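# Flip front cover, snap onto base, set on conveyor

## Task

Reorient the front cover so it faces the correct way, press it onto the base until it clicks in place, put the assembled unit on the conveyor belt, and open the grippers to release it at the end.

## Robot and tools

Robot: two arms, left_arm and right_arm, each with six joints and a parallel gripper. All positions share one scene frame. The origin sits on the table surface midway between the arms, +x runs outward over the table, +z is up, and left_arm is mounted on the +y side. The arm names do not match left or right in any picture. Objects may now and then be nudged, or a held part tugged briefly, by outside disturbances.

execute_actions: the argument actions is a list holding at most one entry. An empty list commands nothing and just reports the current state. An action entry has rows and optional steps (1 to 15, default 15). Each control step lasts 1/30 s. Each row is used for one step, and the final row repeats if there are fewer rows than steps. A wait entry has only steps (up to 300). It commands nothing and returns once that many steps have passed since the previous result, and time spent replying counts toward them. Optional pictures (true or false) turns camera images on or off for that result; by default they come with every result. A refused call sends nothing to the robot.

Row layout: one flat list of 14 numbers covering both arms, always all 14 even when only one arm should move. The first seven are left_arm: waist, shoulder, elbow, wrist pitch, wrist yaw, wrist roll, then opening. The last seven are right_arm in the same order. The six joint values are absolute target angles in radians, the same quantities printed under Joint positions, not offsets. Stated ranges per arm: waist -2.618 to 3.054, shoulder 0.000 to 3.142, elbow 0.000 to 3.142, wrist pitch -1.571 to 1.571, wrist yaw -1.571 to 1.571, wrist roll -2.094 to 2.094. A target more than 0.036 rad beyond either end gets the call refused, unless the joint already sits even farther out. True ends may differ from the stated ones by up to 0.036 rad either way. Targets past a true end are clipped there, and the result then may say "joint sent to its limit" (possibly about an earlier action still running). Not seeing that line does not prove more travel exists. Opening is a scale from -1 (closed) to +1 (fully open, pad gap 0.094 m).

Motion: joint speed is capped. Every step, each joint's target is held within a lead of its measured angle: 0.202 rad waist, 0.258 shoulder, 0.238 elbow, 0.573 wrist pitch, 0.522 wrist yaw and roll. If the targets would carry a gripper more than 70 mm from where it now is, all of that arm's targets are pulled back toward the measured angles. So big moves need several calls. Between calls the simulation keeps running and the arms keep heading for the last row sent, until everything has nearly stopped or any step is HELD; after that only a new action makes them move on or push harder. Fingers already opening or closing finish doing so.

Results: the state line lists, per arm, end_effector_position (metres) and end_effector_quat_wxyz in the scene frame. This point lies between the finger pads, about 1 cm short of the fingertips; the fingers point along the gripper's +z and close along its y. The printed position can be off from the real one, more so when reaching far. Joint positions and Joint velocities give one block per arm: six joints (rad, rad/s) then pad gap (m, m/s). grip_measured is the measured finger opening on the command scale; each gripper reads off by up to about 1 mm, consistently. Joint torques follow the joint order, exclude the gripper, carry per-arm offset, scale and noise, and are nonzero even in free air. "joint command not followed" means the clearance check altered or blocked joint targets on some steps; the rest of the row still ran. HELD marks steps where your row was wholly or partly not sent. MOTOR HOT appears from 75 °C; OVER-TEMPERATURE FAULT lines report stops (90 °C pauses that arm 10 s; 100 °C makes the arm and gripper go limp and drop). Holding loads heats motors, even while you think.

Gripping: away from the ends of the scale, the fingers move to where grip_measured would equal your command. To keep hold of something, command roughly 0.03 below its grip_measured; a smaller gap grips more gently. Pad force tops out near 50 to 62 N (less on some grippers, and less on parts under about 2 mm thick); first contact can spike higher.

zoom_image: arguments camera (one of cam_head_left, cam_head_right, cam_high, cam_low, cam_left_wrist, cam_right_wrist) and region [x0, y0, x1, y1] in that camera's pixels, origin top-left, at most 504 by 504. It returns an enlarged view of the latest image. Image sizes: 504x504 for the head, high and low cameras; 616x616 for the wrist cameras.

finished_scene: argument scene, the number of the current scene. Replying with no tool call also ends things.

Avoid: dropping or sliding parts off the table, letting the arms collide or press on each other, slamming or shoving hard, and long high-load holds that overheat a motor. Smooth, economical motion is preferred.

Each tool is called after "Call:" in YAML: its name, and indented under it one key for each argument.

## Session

Call:
execute_actions:
  actions: []

Scene clock: 0.00 s of 7280.00 s.
left_arm: end_effector_position=(+0.1980, +0.4445, +0.2710) grip_measured=+1.000 end_effector_quat_wxyz=(-0.247, +0.923, -0.293, +0.035) | right_arm: end_effector_position=(+0.2827, -0.5765, +0.2080) grip_measured=+1.000 end_effector_quat_wxyz=(+0.637, +0.537, +0.471, +0.289)
Joint positions: left_arm=[ 0.755  1.303  1.543 -1.337 -0.182 -1.743  0.094] | right_arm=[-1.059  1.391  0.441  0.918 -0.815  1.253  0.094]
Joint velocities: left_arm=[-0.002  0.007 -0.002 -0.022 -0.081  0.007  0.   ] | right_arm=[-0.007 -0.002  0.002 -0.022 -0.051  0.007  0.   ]
Joint torques (N m, as the arm reports them, + toward a larger angle): no reading
Motor temperatures (°C, as the motors report them): left_arm=[22 30 27 27 24 25] | right_arm=[21 37 27 30 25 22]

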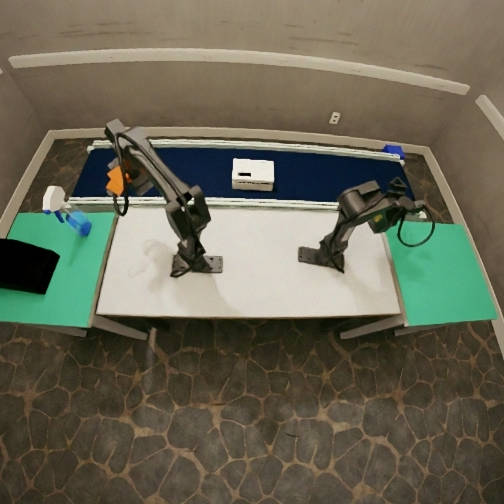

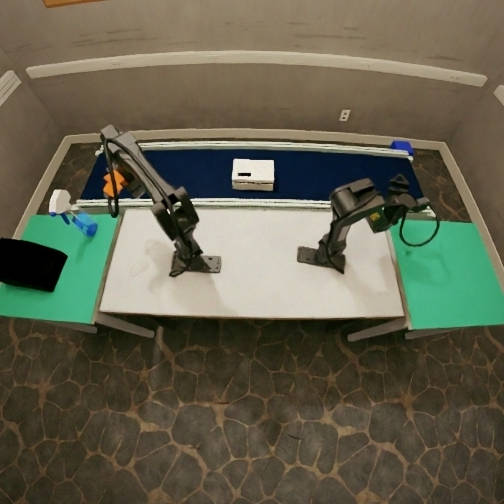

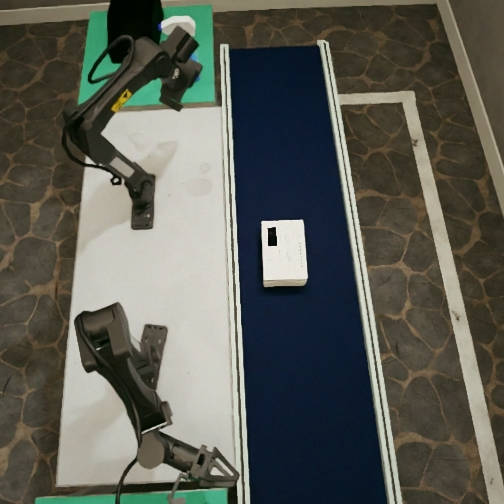

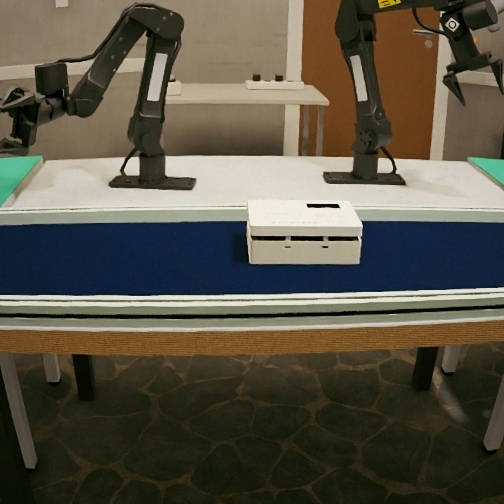

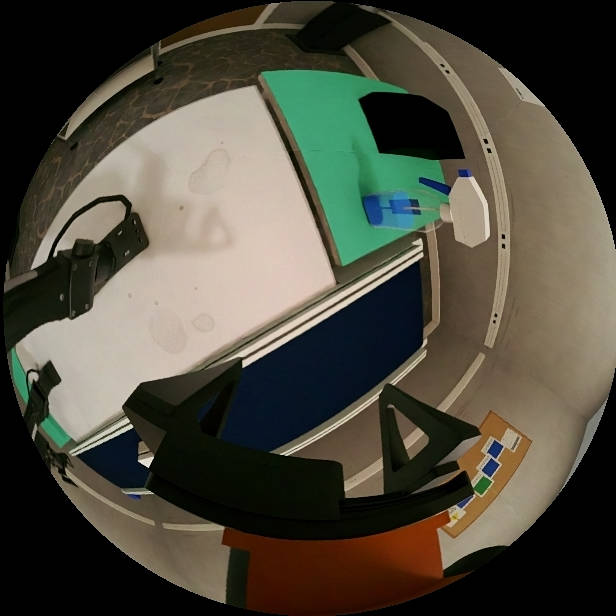

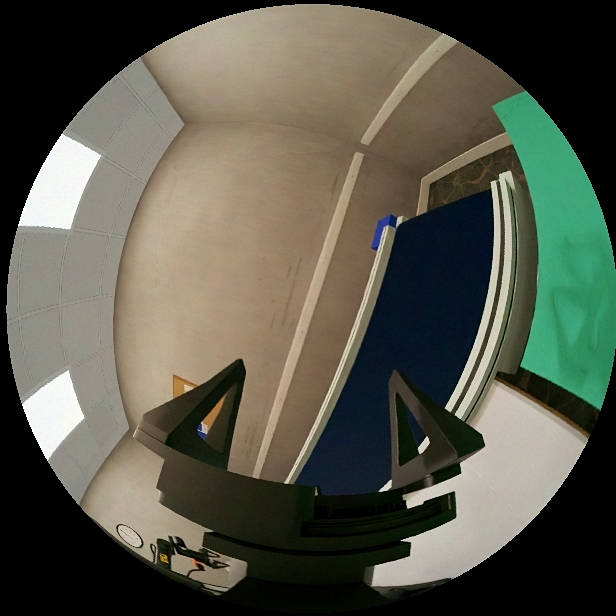

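Call:
execute_actions:
  actions:
    - {"rows":[[0.73,1.3,1.54,-1.34,-0.17,-1.76,0.9,-1.03,1.41,0.46,0.92,-0.83,1.26,0.9],[0.69,1.3,1.53,-1.35,-0.16,-1.78,0.8,-0.98,1.44,0.49,0.93,-0.86,1.27,0.8],[0.65,1.3,1.52,-1.36,-0.15,-1.8,0.7,-0.92,1.47,0.52,0.94,-0.89,1.28,0.7],[0.6,1.3,1.51,-1.37,-0.14,-1.82,0.6,-0.86,1.5,0.55,0.95,-0.92,1.3,0.6],[0.55,1.3,1.5,-1.38,-0.13,-1.84,0.5,-0.8,1.54,0.58,0.96,-0.95,1.31,0.5],[0.5,1.3,1.49,-1.39,-0.12,-1.86,0.4,-0.74,1.58,0.61,0.97,-0.98,1.32,0.4],[0.45,1.3,1.48,-1.4,-0.1,-1.88,0.3,-0.68,1.62,0.64,0.98,-1.01,1.34,0.3],[0.4,1.3,1.47,-1.41,-0.09,-1.9,0.2,-0.62,1.66,0.67,0.99,-1.04,1.35,0.2],[0.35,1.3,1.46,-1.42,-0.08,-1.92,0.1,-0.56,1.7,0.7,1.0,-1.07,1.36,0.1],[0.3,1.3,1.45,-1.43,-0.06,-1.94,0,-0.5,1.74,0.73,1.01,-1.1,1.38,0],[0.25,1.3,1.44,-1.44,-0.05,-1.96,-0.1,-0.44,1.78,0.76,1.02,-1.13,1.39,-0.1],[0.2,1.3,1.43,-1.45,-0.04,-1.98,-0.2,-0.39,1.82,0.79,1.03,-1.16,1.4,-0.2],[0.15,1.3,1.42,-1.46,-0.02,-2.0,-0.3,-0.34,1.86,0.82,1.04,-1.19,1.42,-0.3],[0.1,1.3,1.41,-1.47,-0.01,-2.02,-0.4,-0.29,1.9,0.85,1.05,-1.22,1.43,-0.38],[0.05,1.3,1.4,-1.48,0.01,-2.04,-0.5,-0.24,1.94,0.88,1.06,-1.25,1.44,-0.38]],"steps":15}
  pictures: false

Call:
execute_actions:
  actions:
    - {"rows":[[0.0,1.3,1.4,-1.49,0.01,-2.06,-0.6,-0.19,1.98,0.91,1.07,-1.28,1.45,-0.38],[-0.04,1.3,1.4,-1.49,0.01,-2.08,-0.6,-0.14,2.02,0.94,1.08,-1.31,1.46,-0.38],[-0.07,1.3,1.4,-1.49,0.01,-2.08,-0.6,-0.09,2.06,0.97,1.09,-1.34,1.48,-0.38],[-0.1,1.3,1.4,-1.49,0.01,-2.08,-0.6,-0.05,2.1,1.0,1.1,-1.37,1.49,-0.38],[-0.1,1.3,1.4,-1.49,0.01,-2.08,-0.6,-0.01,2.14,1.03,1.11,-1.39,1.5,-0.38],[-0.1,1.3,1.4,-1.49,0.01,-2.08,-0.6,0.03,2.18,1.06,1.12,-1.41,1.51,-0.38],[-0.1,1.3,1.4,-1.49,0.01,-2.08,-0.6,0.06,2.22,1.08,1.13,-1.43,1.52,-0.38],[-0.1,1.3,1.4,-1.49,0.01,-2.08,-0.6,0.09,2.25,1.1,1.14,-1.445,1.53,-0.38],[-0.1,1.3,1.4,-1.49,0.01,-2.08,-0.6,0.115,2.28,1.12,1.15,-1.46,1.535,-0.38],[-0.1,1.3,1.4,-1.49,0.01,-2.08,-0.6,0.135,2.31,1.135,1.16,-1.47,1.535,-0.38],[-0.1,1.3,1.4,-1.49,0.01,-2.08,-0.6,0.15,2.33,1.147,1.17,-1.478,1.535,-0.38],[-0.1,1.3,1.4,-1.49,0.01,-2.08,-0.6,0.16,2.35,1.155,1.18,-1.478,1.535,-0.38],[-0.1,1.3,1.4,-1.49,0.01,-2.08,-0.6,0.17,2.362,1.155,1.18,-1.478,1.535,-0.38]],"steps":15}
  pictures: false

Call:
execute_actions:
  actions:
    - {"steps":15}

Call:
zoom_image:
  camera: "cam_low"
  region: [180,160,370,280]

Scene clock: 28.67 s of 7280.00 s.
left_arm: end_effector_position=(+0.2634, +0.2698, +0.2248) grip_measured=-0.446 end_effector_quat_wxyz=(-0.110, +0.854, -0.498, +0.099) | right_arm: end_effector_position=(+0.4877, -0.3492, +0.1815) grip_measured=-0.368 end_effector_quat_wxyz=(+0.370, +0.292, +0.652, +0.594)
Joint positions: left_arm=[ 0.14   1.303  1.425 -1.4   -0.054 -1.953  0.026] | right_arm=[-0.335  1.865  0.814  1.004 -1.11   1.393  0.03 ]
Joint velocities: left_arm=[-1.429  0.002 -0.286 -0.256  0.388 -0.593 -0.104] | right_arm=[ 1.409  1.15   0.838  0.315 -0.828  0.344 -0.021]
Joint torques (N m, as the arm reports them, + toward a larger angle): left_arm=[-0.33 -3.42  5.37  0.73  0.01 -0.16] | right_arm=[ 0.65 -8.9   8.63  1.34 -0.16 -0.02]
Motor temperatures (°C, as the motors report them): left_arm=[22 31 29 28 24 25] | right_arm=[21 38 30 33 25 22]
Steps of this call (steps 1 to 90: nothing new was sent; then 25.17 s passed at rest; steps 91 to 105: all 15 steps of this action). Readings (joint positions):
91: left_arm=[0.753 1.303 1.543 -1.337 -0.182 -1.745] | right_arm=[-1.057 1.391 0.441 0.918 -0.816 1.255]
92: left_arm=[0.744 1.303 1.543 -1.337 -0.182 -1.750] | right_arm=[-1.046 1.396 0.445 0.919 -0.817 1.258]
94: left_arm=[0.690 1.303 1.537 -1.337 -0.178 -1.769] | right_arm=[-0.975 1.437 0.478 0.921 -0.833 1.270]
98: left_arm=[0.494 1.303 1.497 -1.345 -0.143 -1.826] | right_arm=[-0.739 1.583 0.602 0.944 -0.915 1.309]
105: the state above

Scene clock: 29.17 s of 7280.00 s.
left_arm: end_effector_position=(+0.2480, +0.2003, +0.2152) grip_measured=-0.598 end_effector_quat_wxyz=(-0.047, +0.825, -0.555, +0.096) | right_arm: end_effector_position=(+0.4825, -0.1058, +0.0839) grip_measured=-0.378 end_effector_quat_wxyz=(+0.026, +0.071, +0.708, +0.702)
Joint positions: left_arm=[-0.097  1.303  1.406 -1.46   0.006 -2.07   0.019] | right_arm=[ 0.177  2.358  1.126  1.127 -1.439  1.529  0.029]
Joint velocities: left_arm=[-0.002 -0.002  0.007  0.022 -0.051 -0.066  0.001] | right_arm=[ 0.125  0.261 -0.022 -0.022 -0.198  0.125 -0.001]
Joint torques (N m, as the arm reports them, + toward a larger angle): left_arm=[-0.26 -3.25  5.15  0.72 -0.02 -0.11] | right_arm=[ -1.28 -13.94   8.64   1.45  -0.08  -0.03]
Motor temperatures (°C, as the motors report them): left_arm=[22 31 29 28 24 25] | right_arm=[21 38 30 33 25 22]
Steps of this call (steps 1 to 15: all 15 steps of this action). Readings (joint positions):
1: left_arm=[0.090 1.303 1.416 -1.410 -0.041 -1.973] | right_arm=[-0.285 1.905 0.843 1.013 -1.139 1.404]
2: left_arm=[0.041 1.303 1.410 -1.420 -0.031 -1.992] | right_arm=[-0.236 1.945 0.873 1.022 -1.169 1.416]
4: left_arm=[-0.042 1.303 1.406 -1.436 -0.013 -2.022] | right_arm=[-0.139 2.025 0.933 1.041 -1.227 1.441]
8: left_arm=[-0.097 1.303 1.406 -1.451 0.006 -2.053] | right_arm=[0.032 2.181 1.047 1.081 -1.333 1.487]
15: the state above

Scene clock: 29.67 s of 7280.00 s.
left_arm: end_effector_position=(+0.2476, +0.2003, +0.2151) grip_measured=-0.598 end_effector_quat_wxyz=(-0.046, +0.826, -0.554, +0.095) | right_arm: end_effector_position=(+0.4789, -0.1052, +0.0843) grip_measured=-0.378 end_effector_quat_wxyz=(+0.022, +0.055, +0.708, +0.704)
Joint positions: left_arm=[-0.097  1.303  1.406 -1.461  0.006 -2.074  0.019] | right_arm=[ 0.177  2.368  1.131  1.158 -1.466  1.539  0.029]
Joint velocities: left_arm=[ 0.002 -0.012  0.022  0.007 -0.022 -0.081 -0.   ] | right_arm=[-0.027  0.002 -0.002 -0.037 -0.037  0.007  0.001]
Joint torques (N m, as the arm reports them, + toward a larger angle): left_arm=[-0.22 -3.3   5.16  0.7   0.   -0.1 ] | right_arm=[ -0.62 -13.28   8.13   1.21  -0.13  -0.01]
Motor temperatures (°C, as the motors report them): left_arm=[22 31 29 28 24 25] | right_arm=[21 38 30 33 25 22]
Steps of this call (steps 1 to 15: the robot went on to your last target). Readings (joint positions):
1: left_arm=[-0.097 1.303 1.406 -1.460 0.006 -2.071] | right_arm=[0.179 2.365 1.126 1.128 -1.446 1.532]
2: left_arm=[-0.097 1.303 1.406 -1.460 0.006 -2.072] | right_arm=[0.179 2.368 1.126 1.129 -1.451 1.534]
4: left_arm=[-0.097 1.303 1.406 -1.461 0.006 -2.073] | right_arm=[0.177 2.368 1.126 1.138 -1.456 1.536]
8: left_arm=[-0.097 1.303 1.406 -1.461 0.006 -2.074] | right_arm=[0.177 2.368 1.131 1.152 -1.462 1.538]
15: the state above

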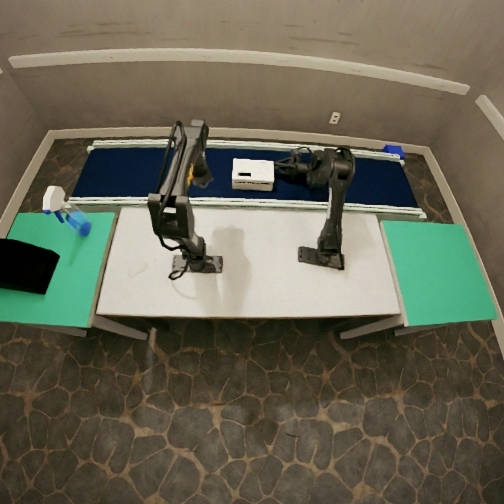

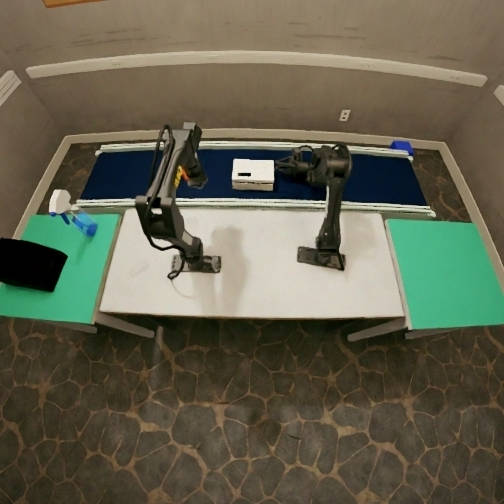

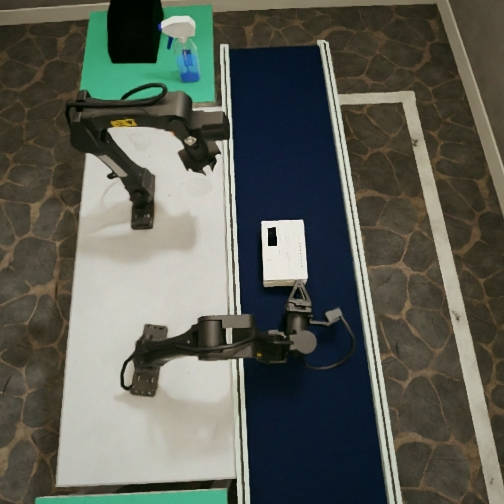

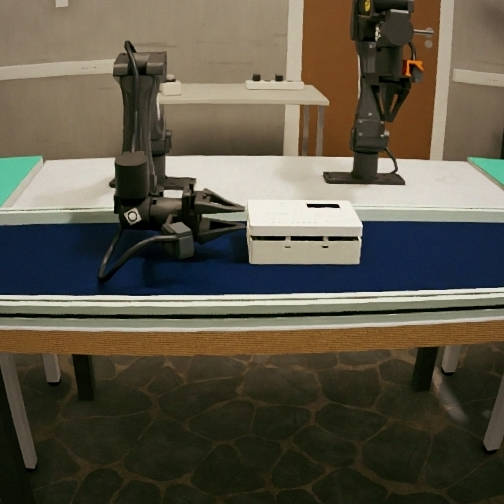

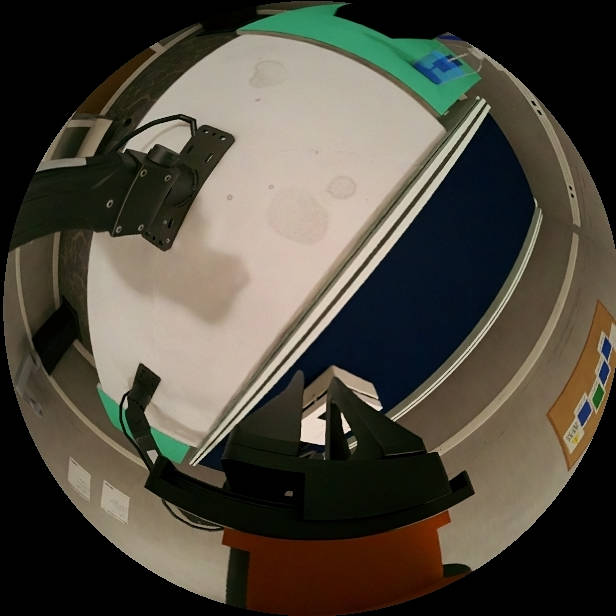

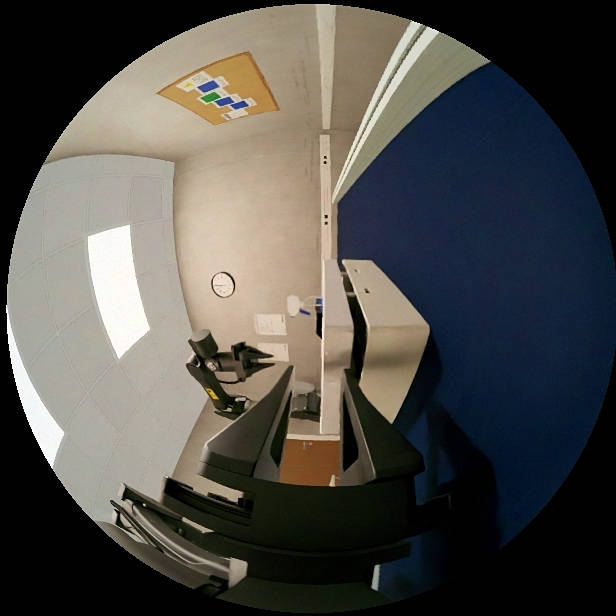

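Region (180, 160, 370, 280) of cam_low's 504x504 image, scaled by 2.653, with more detail than that image has; it fills the top 318 rows of this view, and the rest is white.

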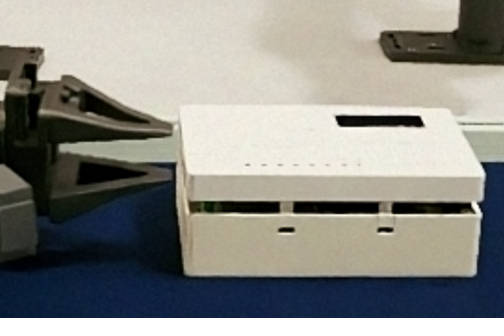

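Call:
execute_actions:
  actions:
    - {"rows":[[-0.1,1.3,1.4,-1.49,0.01,-2.08,-0.6,0.18,2.372,1.155,1.18,-1.47,1.535,-0.38],[-0.1,1.3,1.4,-1.49,0.01,-2.08,-0.6,0.185,2.38,1.155,1.185,-1.46,1.535,-0.38],[-0.1,1.3,1.4,-1.49,0.01,-2.08,-0.6,0.19,2.388,1.155,1.19,-1.45,1.535,-0.38]],"steps":15}

Call:
zoom_image:
  camera: "cam_right_wrist"
  region: [250,300,430,450]

Scene clock: 35.13 s of 7280.00 s.
left_arm: end_effector_position=(+0.2476, +0.2003, +0.2151) grip_measured=-0.598 end_effector_quat_wxyz=(-0.046, +0.826, -0.554, +0.095) | right_arm: end_effector_position=(+0.4800, -0.1053, +0.0809) grip_measured=-0.378 end_effector_quat_wxyz=(+0.025, +0.058, +0.708, +0.704)
Joint positions: left_arm=[-0.097  1.303  1.406 -1.461  0.006 -2.075  0.019] | right_arm=[ 0.177  2.378  1.131  1.168 -1.458  1.539  0.029]
Joint velocities: left_arm=[-0.012 -0.007  0.012 -0.007  0.007 -0.022 -0.   ] | right_arm=[-0.007 -0.002 -0.022 -0.081  0.081 -0.022  0.001]
Joint torques (N m, as the arm reports them, + toward a larger angle): left_arm=[-0.22 -3.29  5.13  0.71  0.01 -0.12] | right_arm=[  1.   -11.9    8.06   1.18   0.02  -0.02]
Motor temperatures (°C, as the motors report them): left_arm=[22 30 29 28 24 25] | right_arm=[21 41 30 33 25 22]
Steps of this call (steps 1 to 15: the robot went on to your last target; steps 16 to 90: nothing new was sent; then 1.97 s passed at rest; steps 91 to 105: all 15 steps of this action). Readings (joint positions):
91: left_arm=[-0.097 1.303 1.406 -1.461 0.006 -2.075] | right_arm=[0.177 2.368 1.131 1.159 -1.467 1.539]
92: left_arm=[-0.097 1.303 1.406 -1.461 0.006 -2.075] | right_arm=[0.177 2.368 1.131 1.160 -1.467 1.539]
94: left_arm=[-0.097 1.303 1.406 -1.461 0.006 -2.075] | right_arm=[0.177 2.370 1.131 1.164 -1.464 1.539]
98: left_arm=[-0.097 1.303 1.406 -1.461 0.006 -2.075] | right_arm=[0.177 2.377 1.131 1.167 -1.460 1.539]
105: the state above

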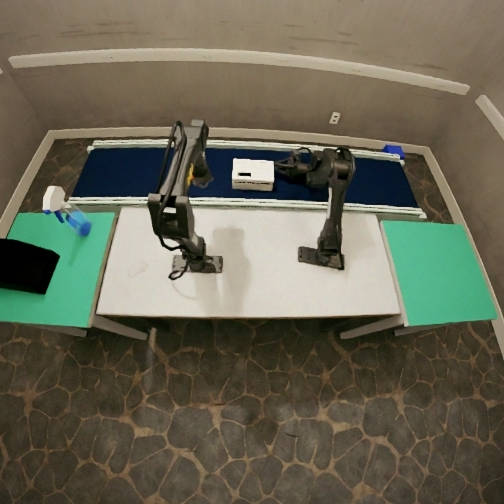

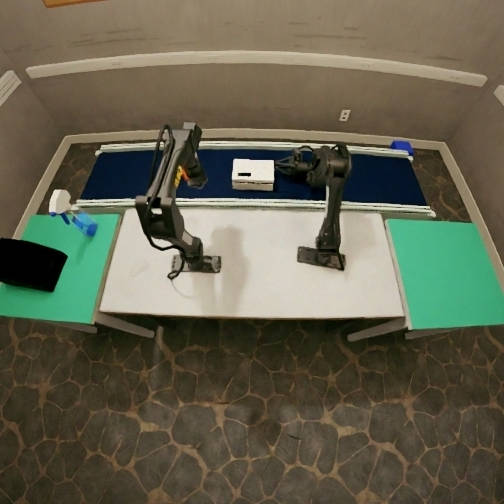

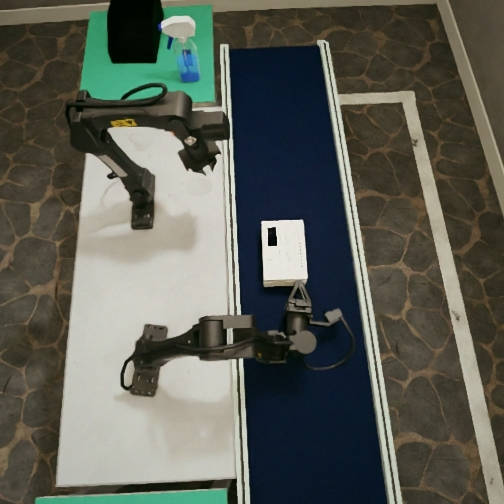

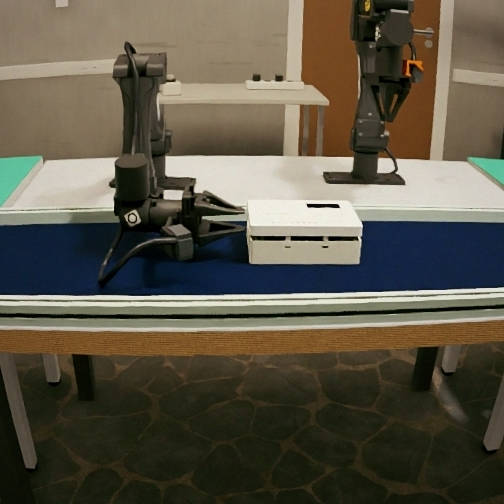

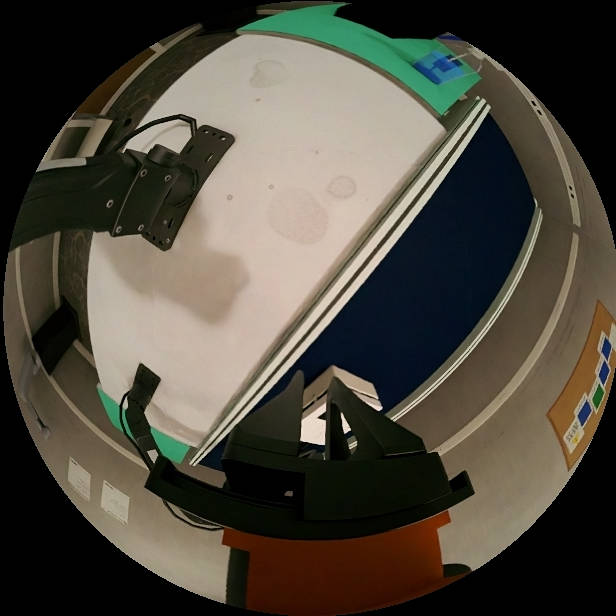

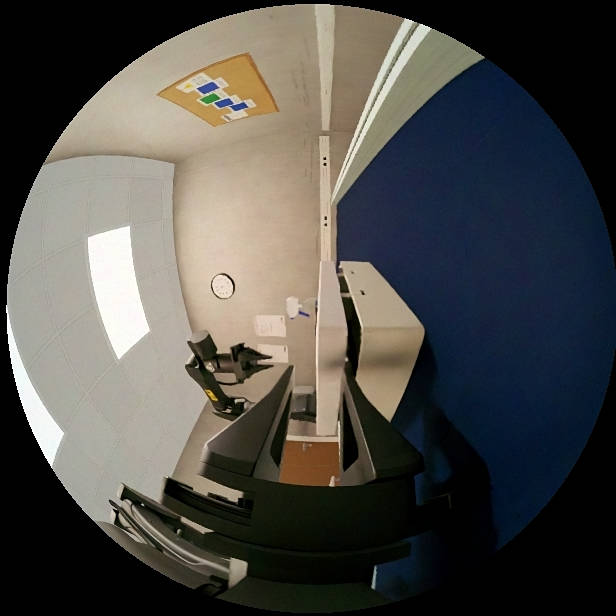

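Region (250, 300, 430, 450) of cam_right_wrist's 616x616 image, scaled by 2.800, with more detail than that image has.

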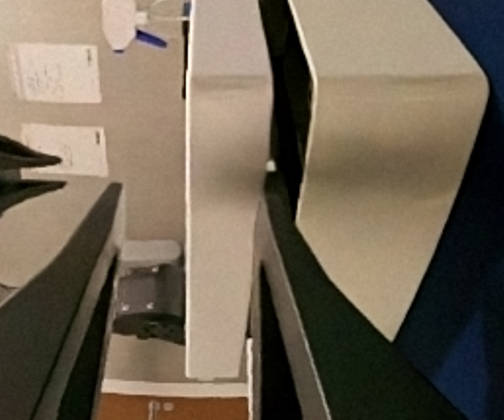

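Call:
execute_actions:
  actions:
    - {"rows":[[-0.1,1.3,1.4,-1.49,0.01,-2.08,-0.6,0.188,2.38,1.155,1.19,-1.45,1.535,-0.18],[-0.1,1.3,1.4,-1.49,0.01,-2.08,-0.6,0.188,2.38,1.155,1.19,-1.45,1.535,-0.18],[-0.1,1.3,1.4,-1.49,0.01,-2.08,-0.6,0.188,2.38,1.155,1.19,-1.45,1.535,-0.18],[-0.1,1.3,1.4,-1.49,0.01,-2.08,-0.6,0.194,2.38,1.155,1.19,-1.445,1.535,-0.18],[-0.1,1.3,1.4,-1.49,0.01,-2.08,-0.6,0.199,2.38,1.155,1.19,-1.44,1.535,-0.18],[-0.1,1.3,1.4,-1.49,0.01,-2.08,-0.6,0.204,2.38,1.155,1.19,-1.435,1.535,-0.18],[-0.1,1.3,1.4,-1.49,0.01,-2.08,-0.6,0.209,2.38,1.155,1.19,-1.43,1.535,-0.18],[-0.1,1.3,1.4,-1.49,0.01,-2.08,-0.6,0.213,2.38,1.155,1.19,-1.425,1.535,-0.18]],"steps":15}

Call:
zoom_image:
  camera: "cam_low"
  region: [180,160,370,280]

Scene clock: 42.80 s of 7280.00 s.
left_arm: end_effector_position=(+0.2476, +0.2003, +0.2151) grip_measured=-0.598 end_effector_quat_wxyz=(-0.046, +0.826, -0.554, +0.095) | right_arm: end_effector_position=(+0.4782, -0.0923, +0.0807) grip_measured=-0.181 end_effector_quat_wxyz=(+0.022, +0.054, +0.709, +0.703)
Joint positions: left_arm=[-0.097  1.303  1.406 -1.461  0.006 -2.075  0.019] | right_arm=[ 0.208  2.378  1.131  1.169 -1.436  1.539  0.038]
Joint velocities: left_arm=[ 0.002 -0.017 -0.002  0.022  0.022 -0.066  0.   ] | right_arm=[ 0.002 -0.002  0.002 -0.037  0.066  0.007  0.   ]
Joint torques (N m, as the arm reports them, + toward a larger angle): left_arm=[-0.23 -3.3   5.14  0.7   0.01 -0.11] | right_arm=[  0.46 -12.61   8.11   1.2    0.02  -0.03]
Motor temperatures (°C, as the motors report them): left_arm=[22 30 29 28 24 25] | right_arm=[21 43 30 33 25 22]
Steps of this call (steps 1 to 15: the robot went on to your last target; steps 16 to 90: nothing new was sent; then 4.17 s passed at rest; steps 91 to 105: all 15 steps of this action). Readings (joint positions):
91: left_arm=[-0.097 1.303 1.406 -1.461 0.006 -2.075] | right_arm=[0.177 2.378 1.131 1.169 -1.458 1.539]
92: left_arm=[-0.097 1.303 1.406 -1.461 0.006 -2.075] | right_arm=[0.177 2.378 1.131 1.169 -1.458 1.539]
94: left_arm=[-0.097 1.303 1.406 -1.461 0.006 -2.075] | right_arm=[0.178 2.378 1.131 1.169 -1.457 1.539]
98: left_arm=[-0.097 1.303 1.406 -1.461 0.006 -2.075] | right_arm=[0.190 2.378 1.131 1.169 -1.446 1.539]
105: the state above

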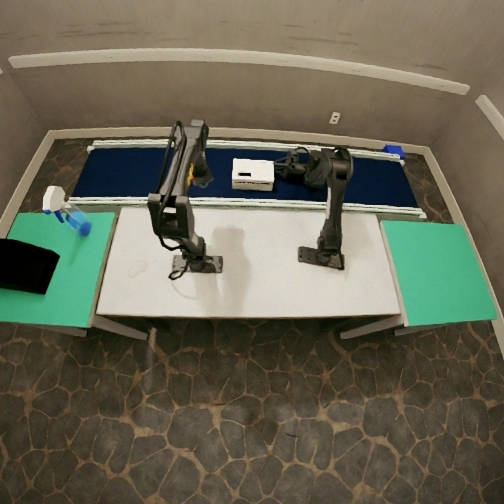

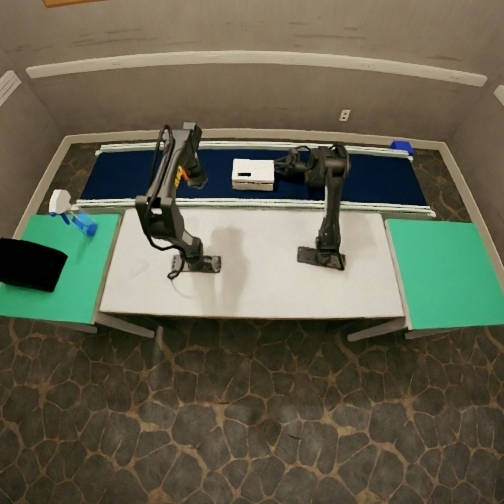

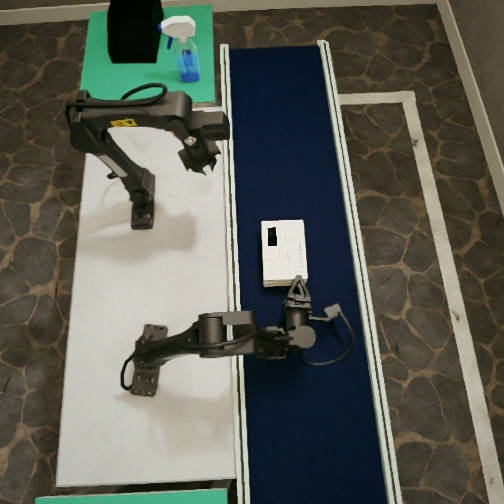

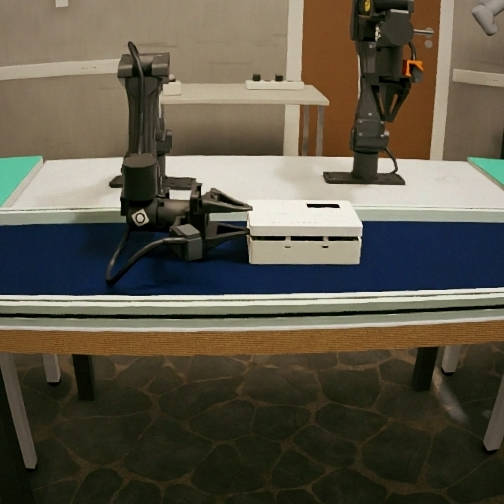

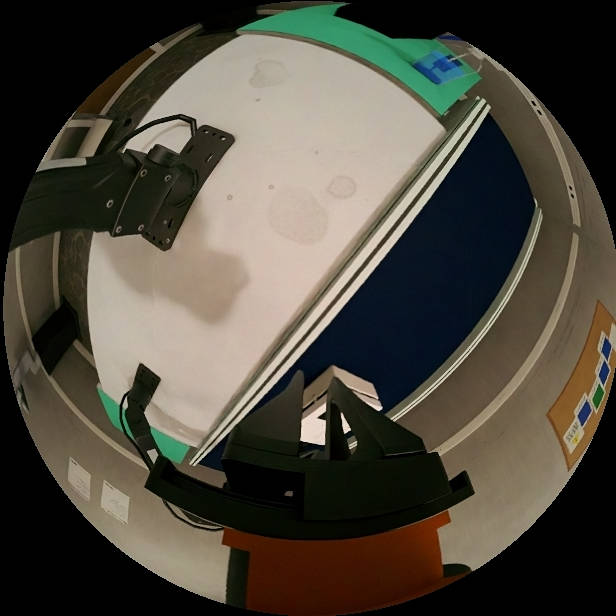

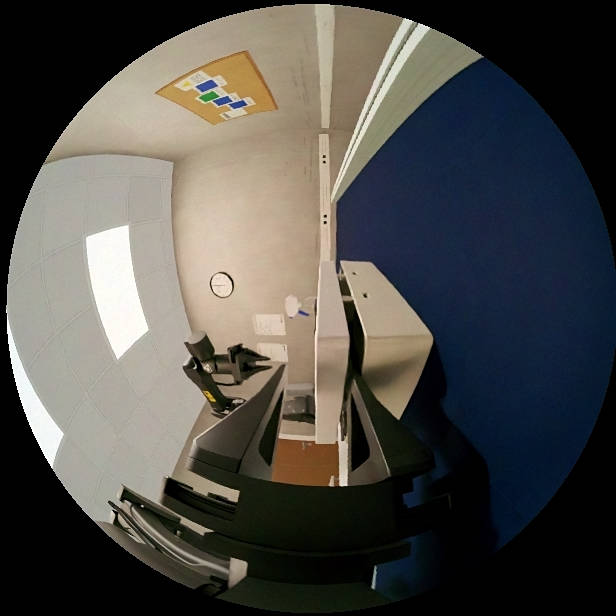

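Region (180, 160, 370, 280) of cam_low's 504x504 image, scaled by 2.653, with more detail than that image has; it fills the top 318 rows of this view, and the rest is white.

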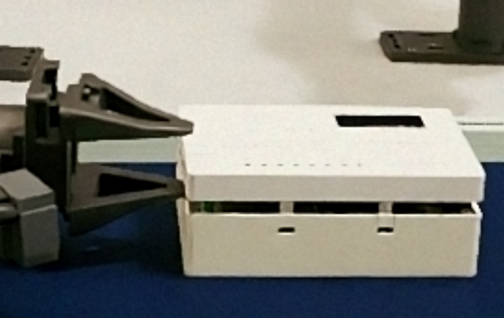

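Call:
execute_actions:
  actions:
    - {"rows":[[-0.1,1.3,1.4,-1.49,0.01,-2.08,-0.6,0.22,2.376,1.155,1.19,-1.42,1.535,-0.22],[-0.1,1.3,1.4,-1.49,0.01,-2.08,-0.6,0.224,2.374,1.155,1.19,-1.415,1.535,-0.23],[-0.1,1.3,1.4,-1.49,0.01,-2.08,-0.6,0.228,2.372,1.155,1.19,-1.41,1.535,-0.24],[-0.1,1.3,1.4,-1.49,0.01,-2.08,-0.6,0.231,2.37,1.155,1.19,-1.405,1.535,-0.26],[-0.1,1.3,1.4,-1.49,0.01,-2.08,-0.6,0.234,2.368,1.155,1.19,-1.4,1.535,-0.3],[-0.1,1.3,1.4,-1.49,0.01,-2.08,-0.6,0.237,2.366,1.155,1.19,-1.395,1.535,-0.34],[-0.1,1.3,1.4,-1.49,0.01,-2.08,-0.6,0.24,2.364,1.155,1.19,-1.39,1.535,-0.38],[-0.1,1.3,1.4,-1.49,0.01,-2.08,-0.6,0.244,2.362,1.155,1.19,-1.385,1.535,-0.42],[-0.1,1.3,1.4,-1.49,0.01,-2.08,-0.6,0.248,2.36,1.155,1.19,-1.38,1.535,-0.45],[-0.1,1.3,1.4,-1.49,0.01,-2.08,-0.6,0.252,2.358,1.155,1.19,-1.375,1.535,-0.48],[-0.1,1.3,1.4,-1.49,0.01,-2.08,-0.6,0.257,2.356,1.155,1.19,-1.37,1.535,-0.5]],"steps":15}
  pictures: false

Call:
execute_actions:
  actions:
    - {"steps":5}

Call:
zoom_image:
  camera: "cam_low"
  region: [180,160,370,280]

Scene clock: 55.67 s of 7280.00 s.
left_arm: end_effector_position=(+0.2476, +0.2003, +0.2151) grip_measured=-0.598 end_effector_quat_wxyz=(-0.046, +0.826, -0.554, +0.095) | right_arm: end_effector_position=(+0.4791, -0.0754, +0.0800) grip_measured=-0.498 end_effector_quat_wxyz=(+0.025, +0.058, +0.710, +0.702)
Joint positions: left_arm=[-0.097  1.303  1.406 -1.461  0.006 -2.075  0.019] | right_arm=[ 0.25   2.378  1.131  1.169 -1.385  1.54   0.024]
Joint velocities: left_arm=[ 0.002 -0.002  0.017  0.022  0.022  0.022 -0.   ] | right_arm=[ 0.002  0.002 -0.002 -0.037  0.051 -0.037  0.   ]
Joint torques (N m, as the arm reports them, + toward a larger angle): left_arm=[-0.23 -3.29  5.13  0.7   0.   -0.11] | right_arm=[  0.55 -14.83   8.1    1.24   0.04  -0.04]
Motor temperatures (°C, as the motors report them): left_arm=[22 30 29 27 24 25] | right_arm=[21 45 30 33 25 22]
Steps of this call (steps 1 to 15: the robot went on to your last target; steps 16 to 90: nothing new was sent; then 9.37 s passed at rest; steps 91 to 105: all 15 steps of this action). Readings (joint positions):
91: left_arm=[-0.097 1.303 1.406 -1.461 0.006 -2.075] | right_arm=[0.208 2.378 1.131 1.169 -1.432 1.539]
92: left_arm=[-0.097 1.303 1.406 -1.461 0.006 -2.075] | right_arm=[0.209 2.378 1.131 1.169 -1.430 1.539]
94: left_arm=[-0.097 1.303 1.406 -1.461 0.006 -2.075] | right_arm=[0.212 2.378 1.131 1.169 -1.425 1.539]
98: left_arm=[-0.097 1.303 1.406 -1.461 0.006 -2.075] | right_arm=[0.226 2.378 1.131 1.169 -1.410 1.540]
105: the state above

Scene clock: 55.83 s of 7280.00 s.
left_arm: end_effector_position=(+0.2476, +0.2003, +0.2151) grip_measured=-0.598 end_effector_quat_wxyz=(-0.046, +0.826, -0.554, +0.095) | right_arm: end_effector_position=(+0.4797, -0.0753, +0.0799) grip_measured=-0.498 end_effector_quat_wxyz=(+0.027, +0.059, +0.710, +0.701)
Joint positions: left_arm=[-0.097  1.303  1.406 -1.461  0.006 -2.075  0.019] | right_arm=[ 0.25   2.378  1.131  1.169 -1.381  1.54   0.024]
Joint velocities: left_arm=[-0.002 -0.017  0.007  0.022  0.022 -0.081  0.   ] | right_arm=[-0.002  0.007 -0.012 -0.007  0.051 -0.007 -0.001]
Joint torques (N m, as the arm reports them, + toward a larger angle): left_arm=[-0.25 -3.29  5.13  0.7   0.   -0.11] | right_arm=[  0.47 -14.84   8.1    1.24   0.05  -0.03]
Motor temperatures (°C, as the motors report them): left_arm=[22 30 29 27 24 25] | right_arm=[21 45 30 33 25 22]
Steps of this call (steps 1 to 5: the robot went on to your last target). Readings (joint positions):
1: left_arm=[-0.097 1.303 1.406 -1.461 0.006 -2.075] | right_arm=[0.250 2.378 1.131 1.169 -1.384 1.540]
2: left_arm=[-0.097 1.303 1.406 -1.461 0.006 -2.075] | right_arm=[0.250 2.378 1.131 1.169 -1.383 1.540]
4: left_arm=[-0.097 1.303 1.406 -1.461 0.006 -2.075] | right_arm=[0.250 2.378 1.131 1.169 -1.382 1.540]
5: the state above

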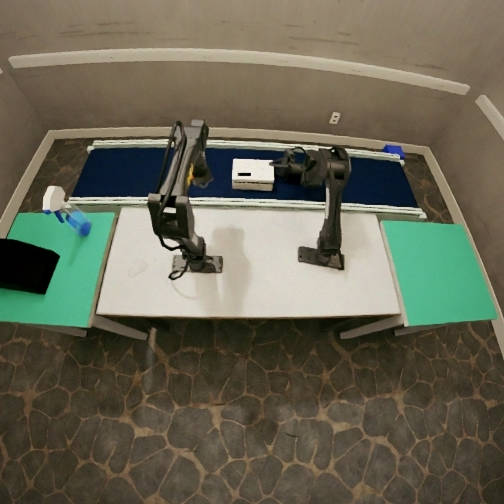

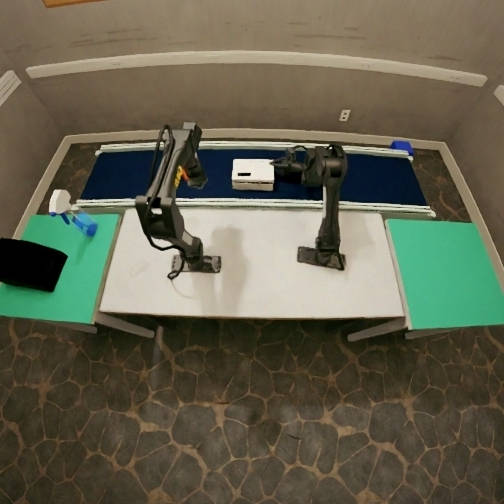

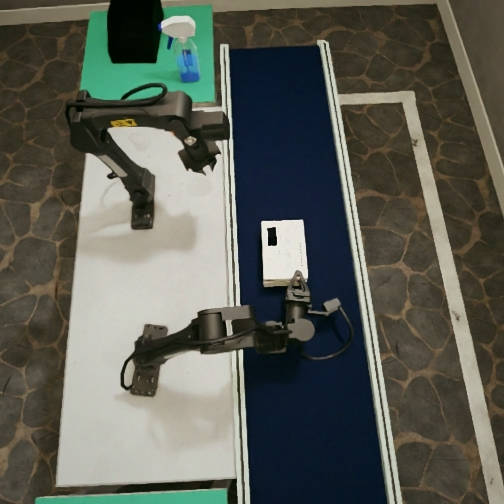

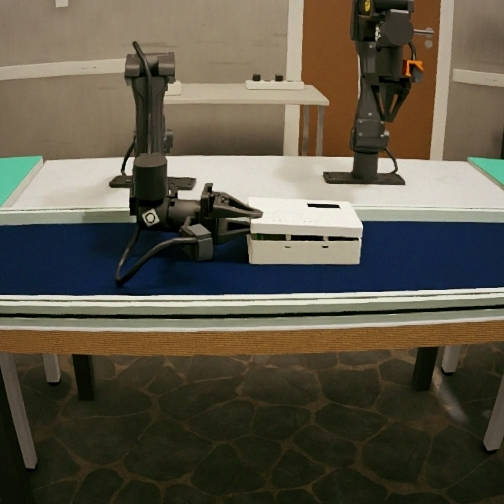

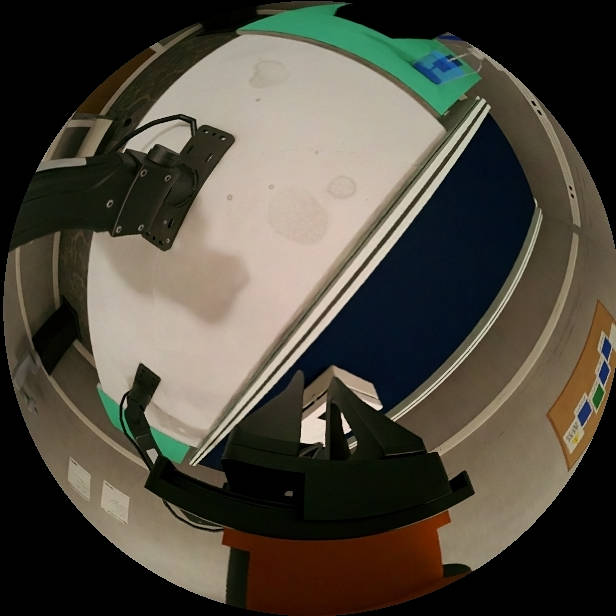

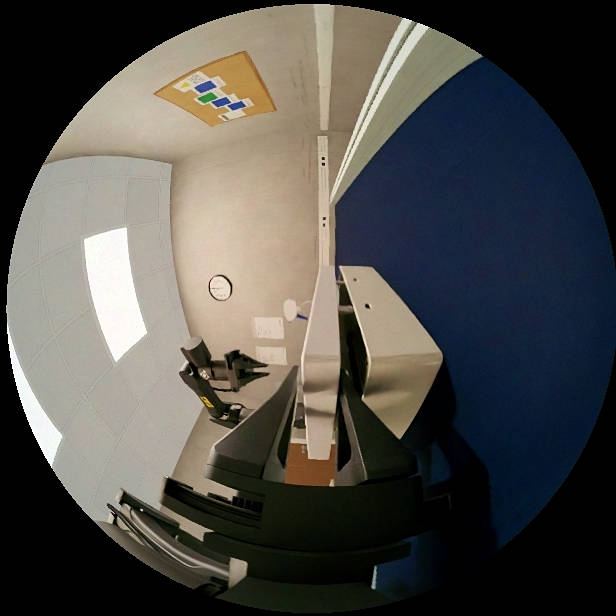

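Region (180, 160, 370, 280) of cam_low's 504x504 image, scaled by 2.653, with more detail than that image has; it fills the top 318 rows of this view, and the rest is white.

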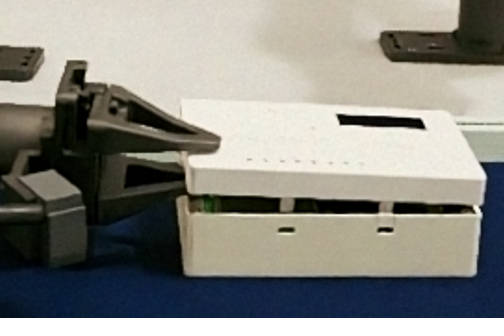

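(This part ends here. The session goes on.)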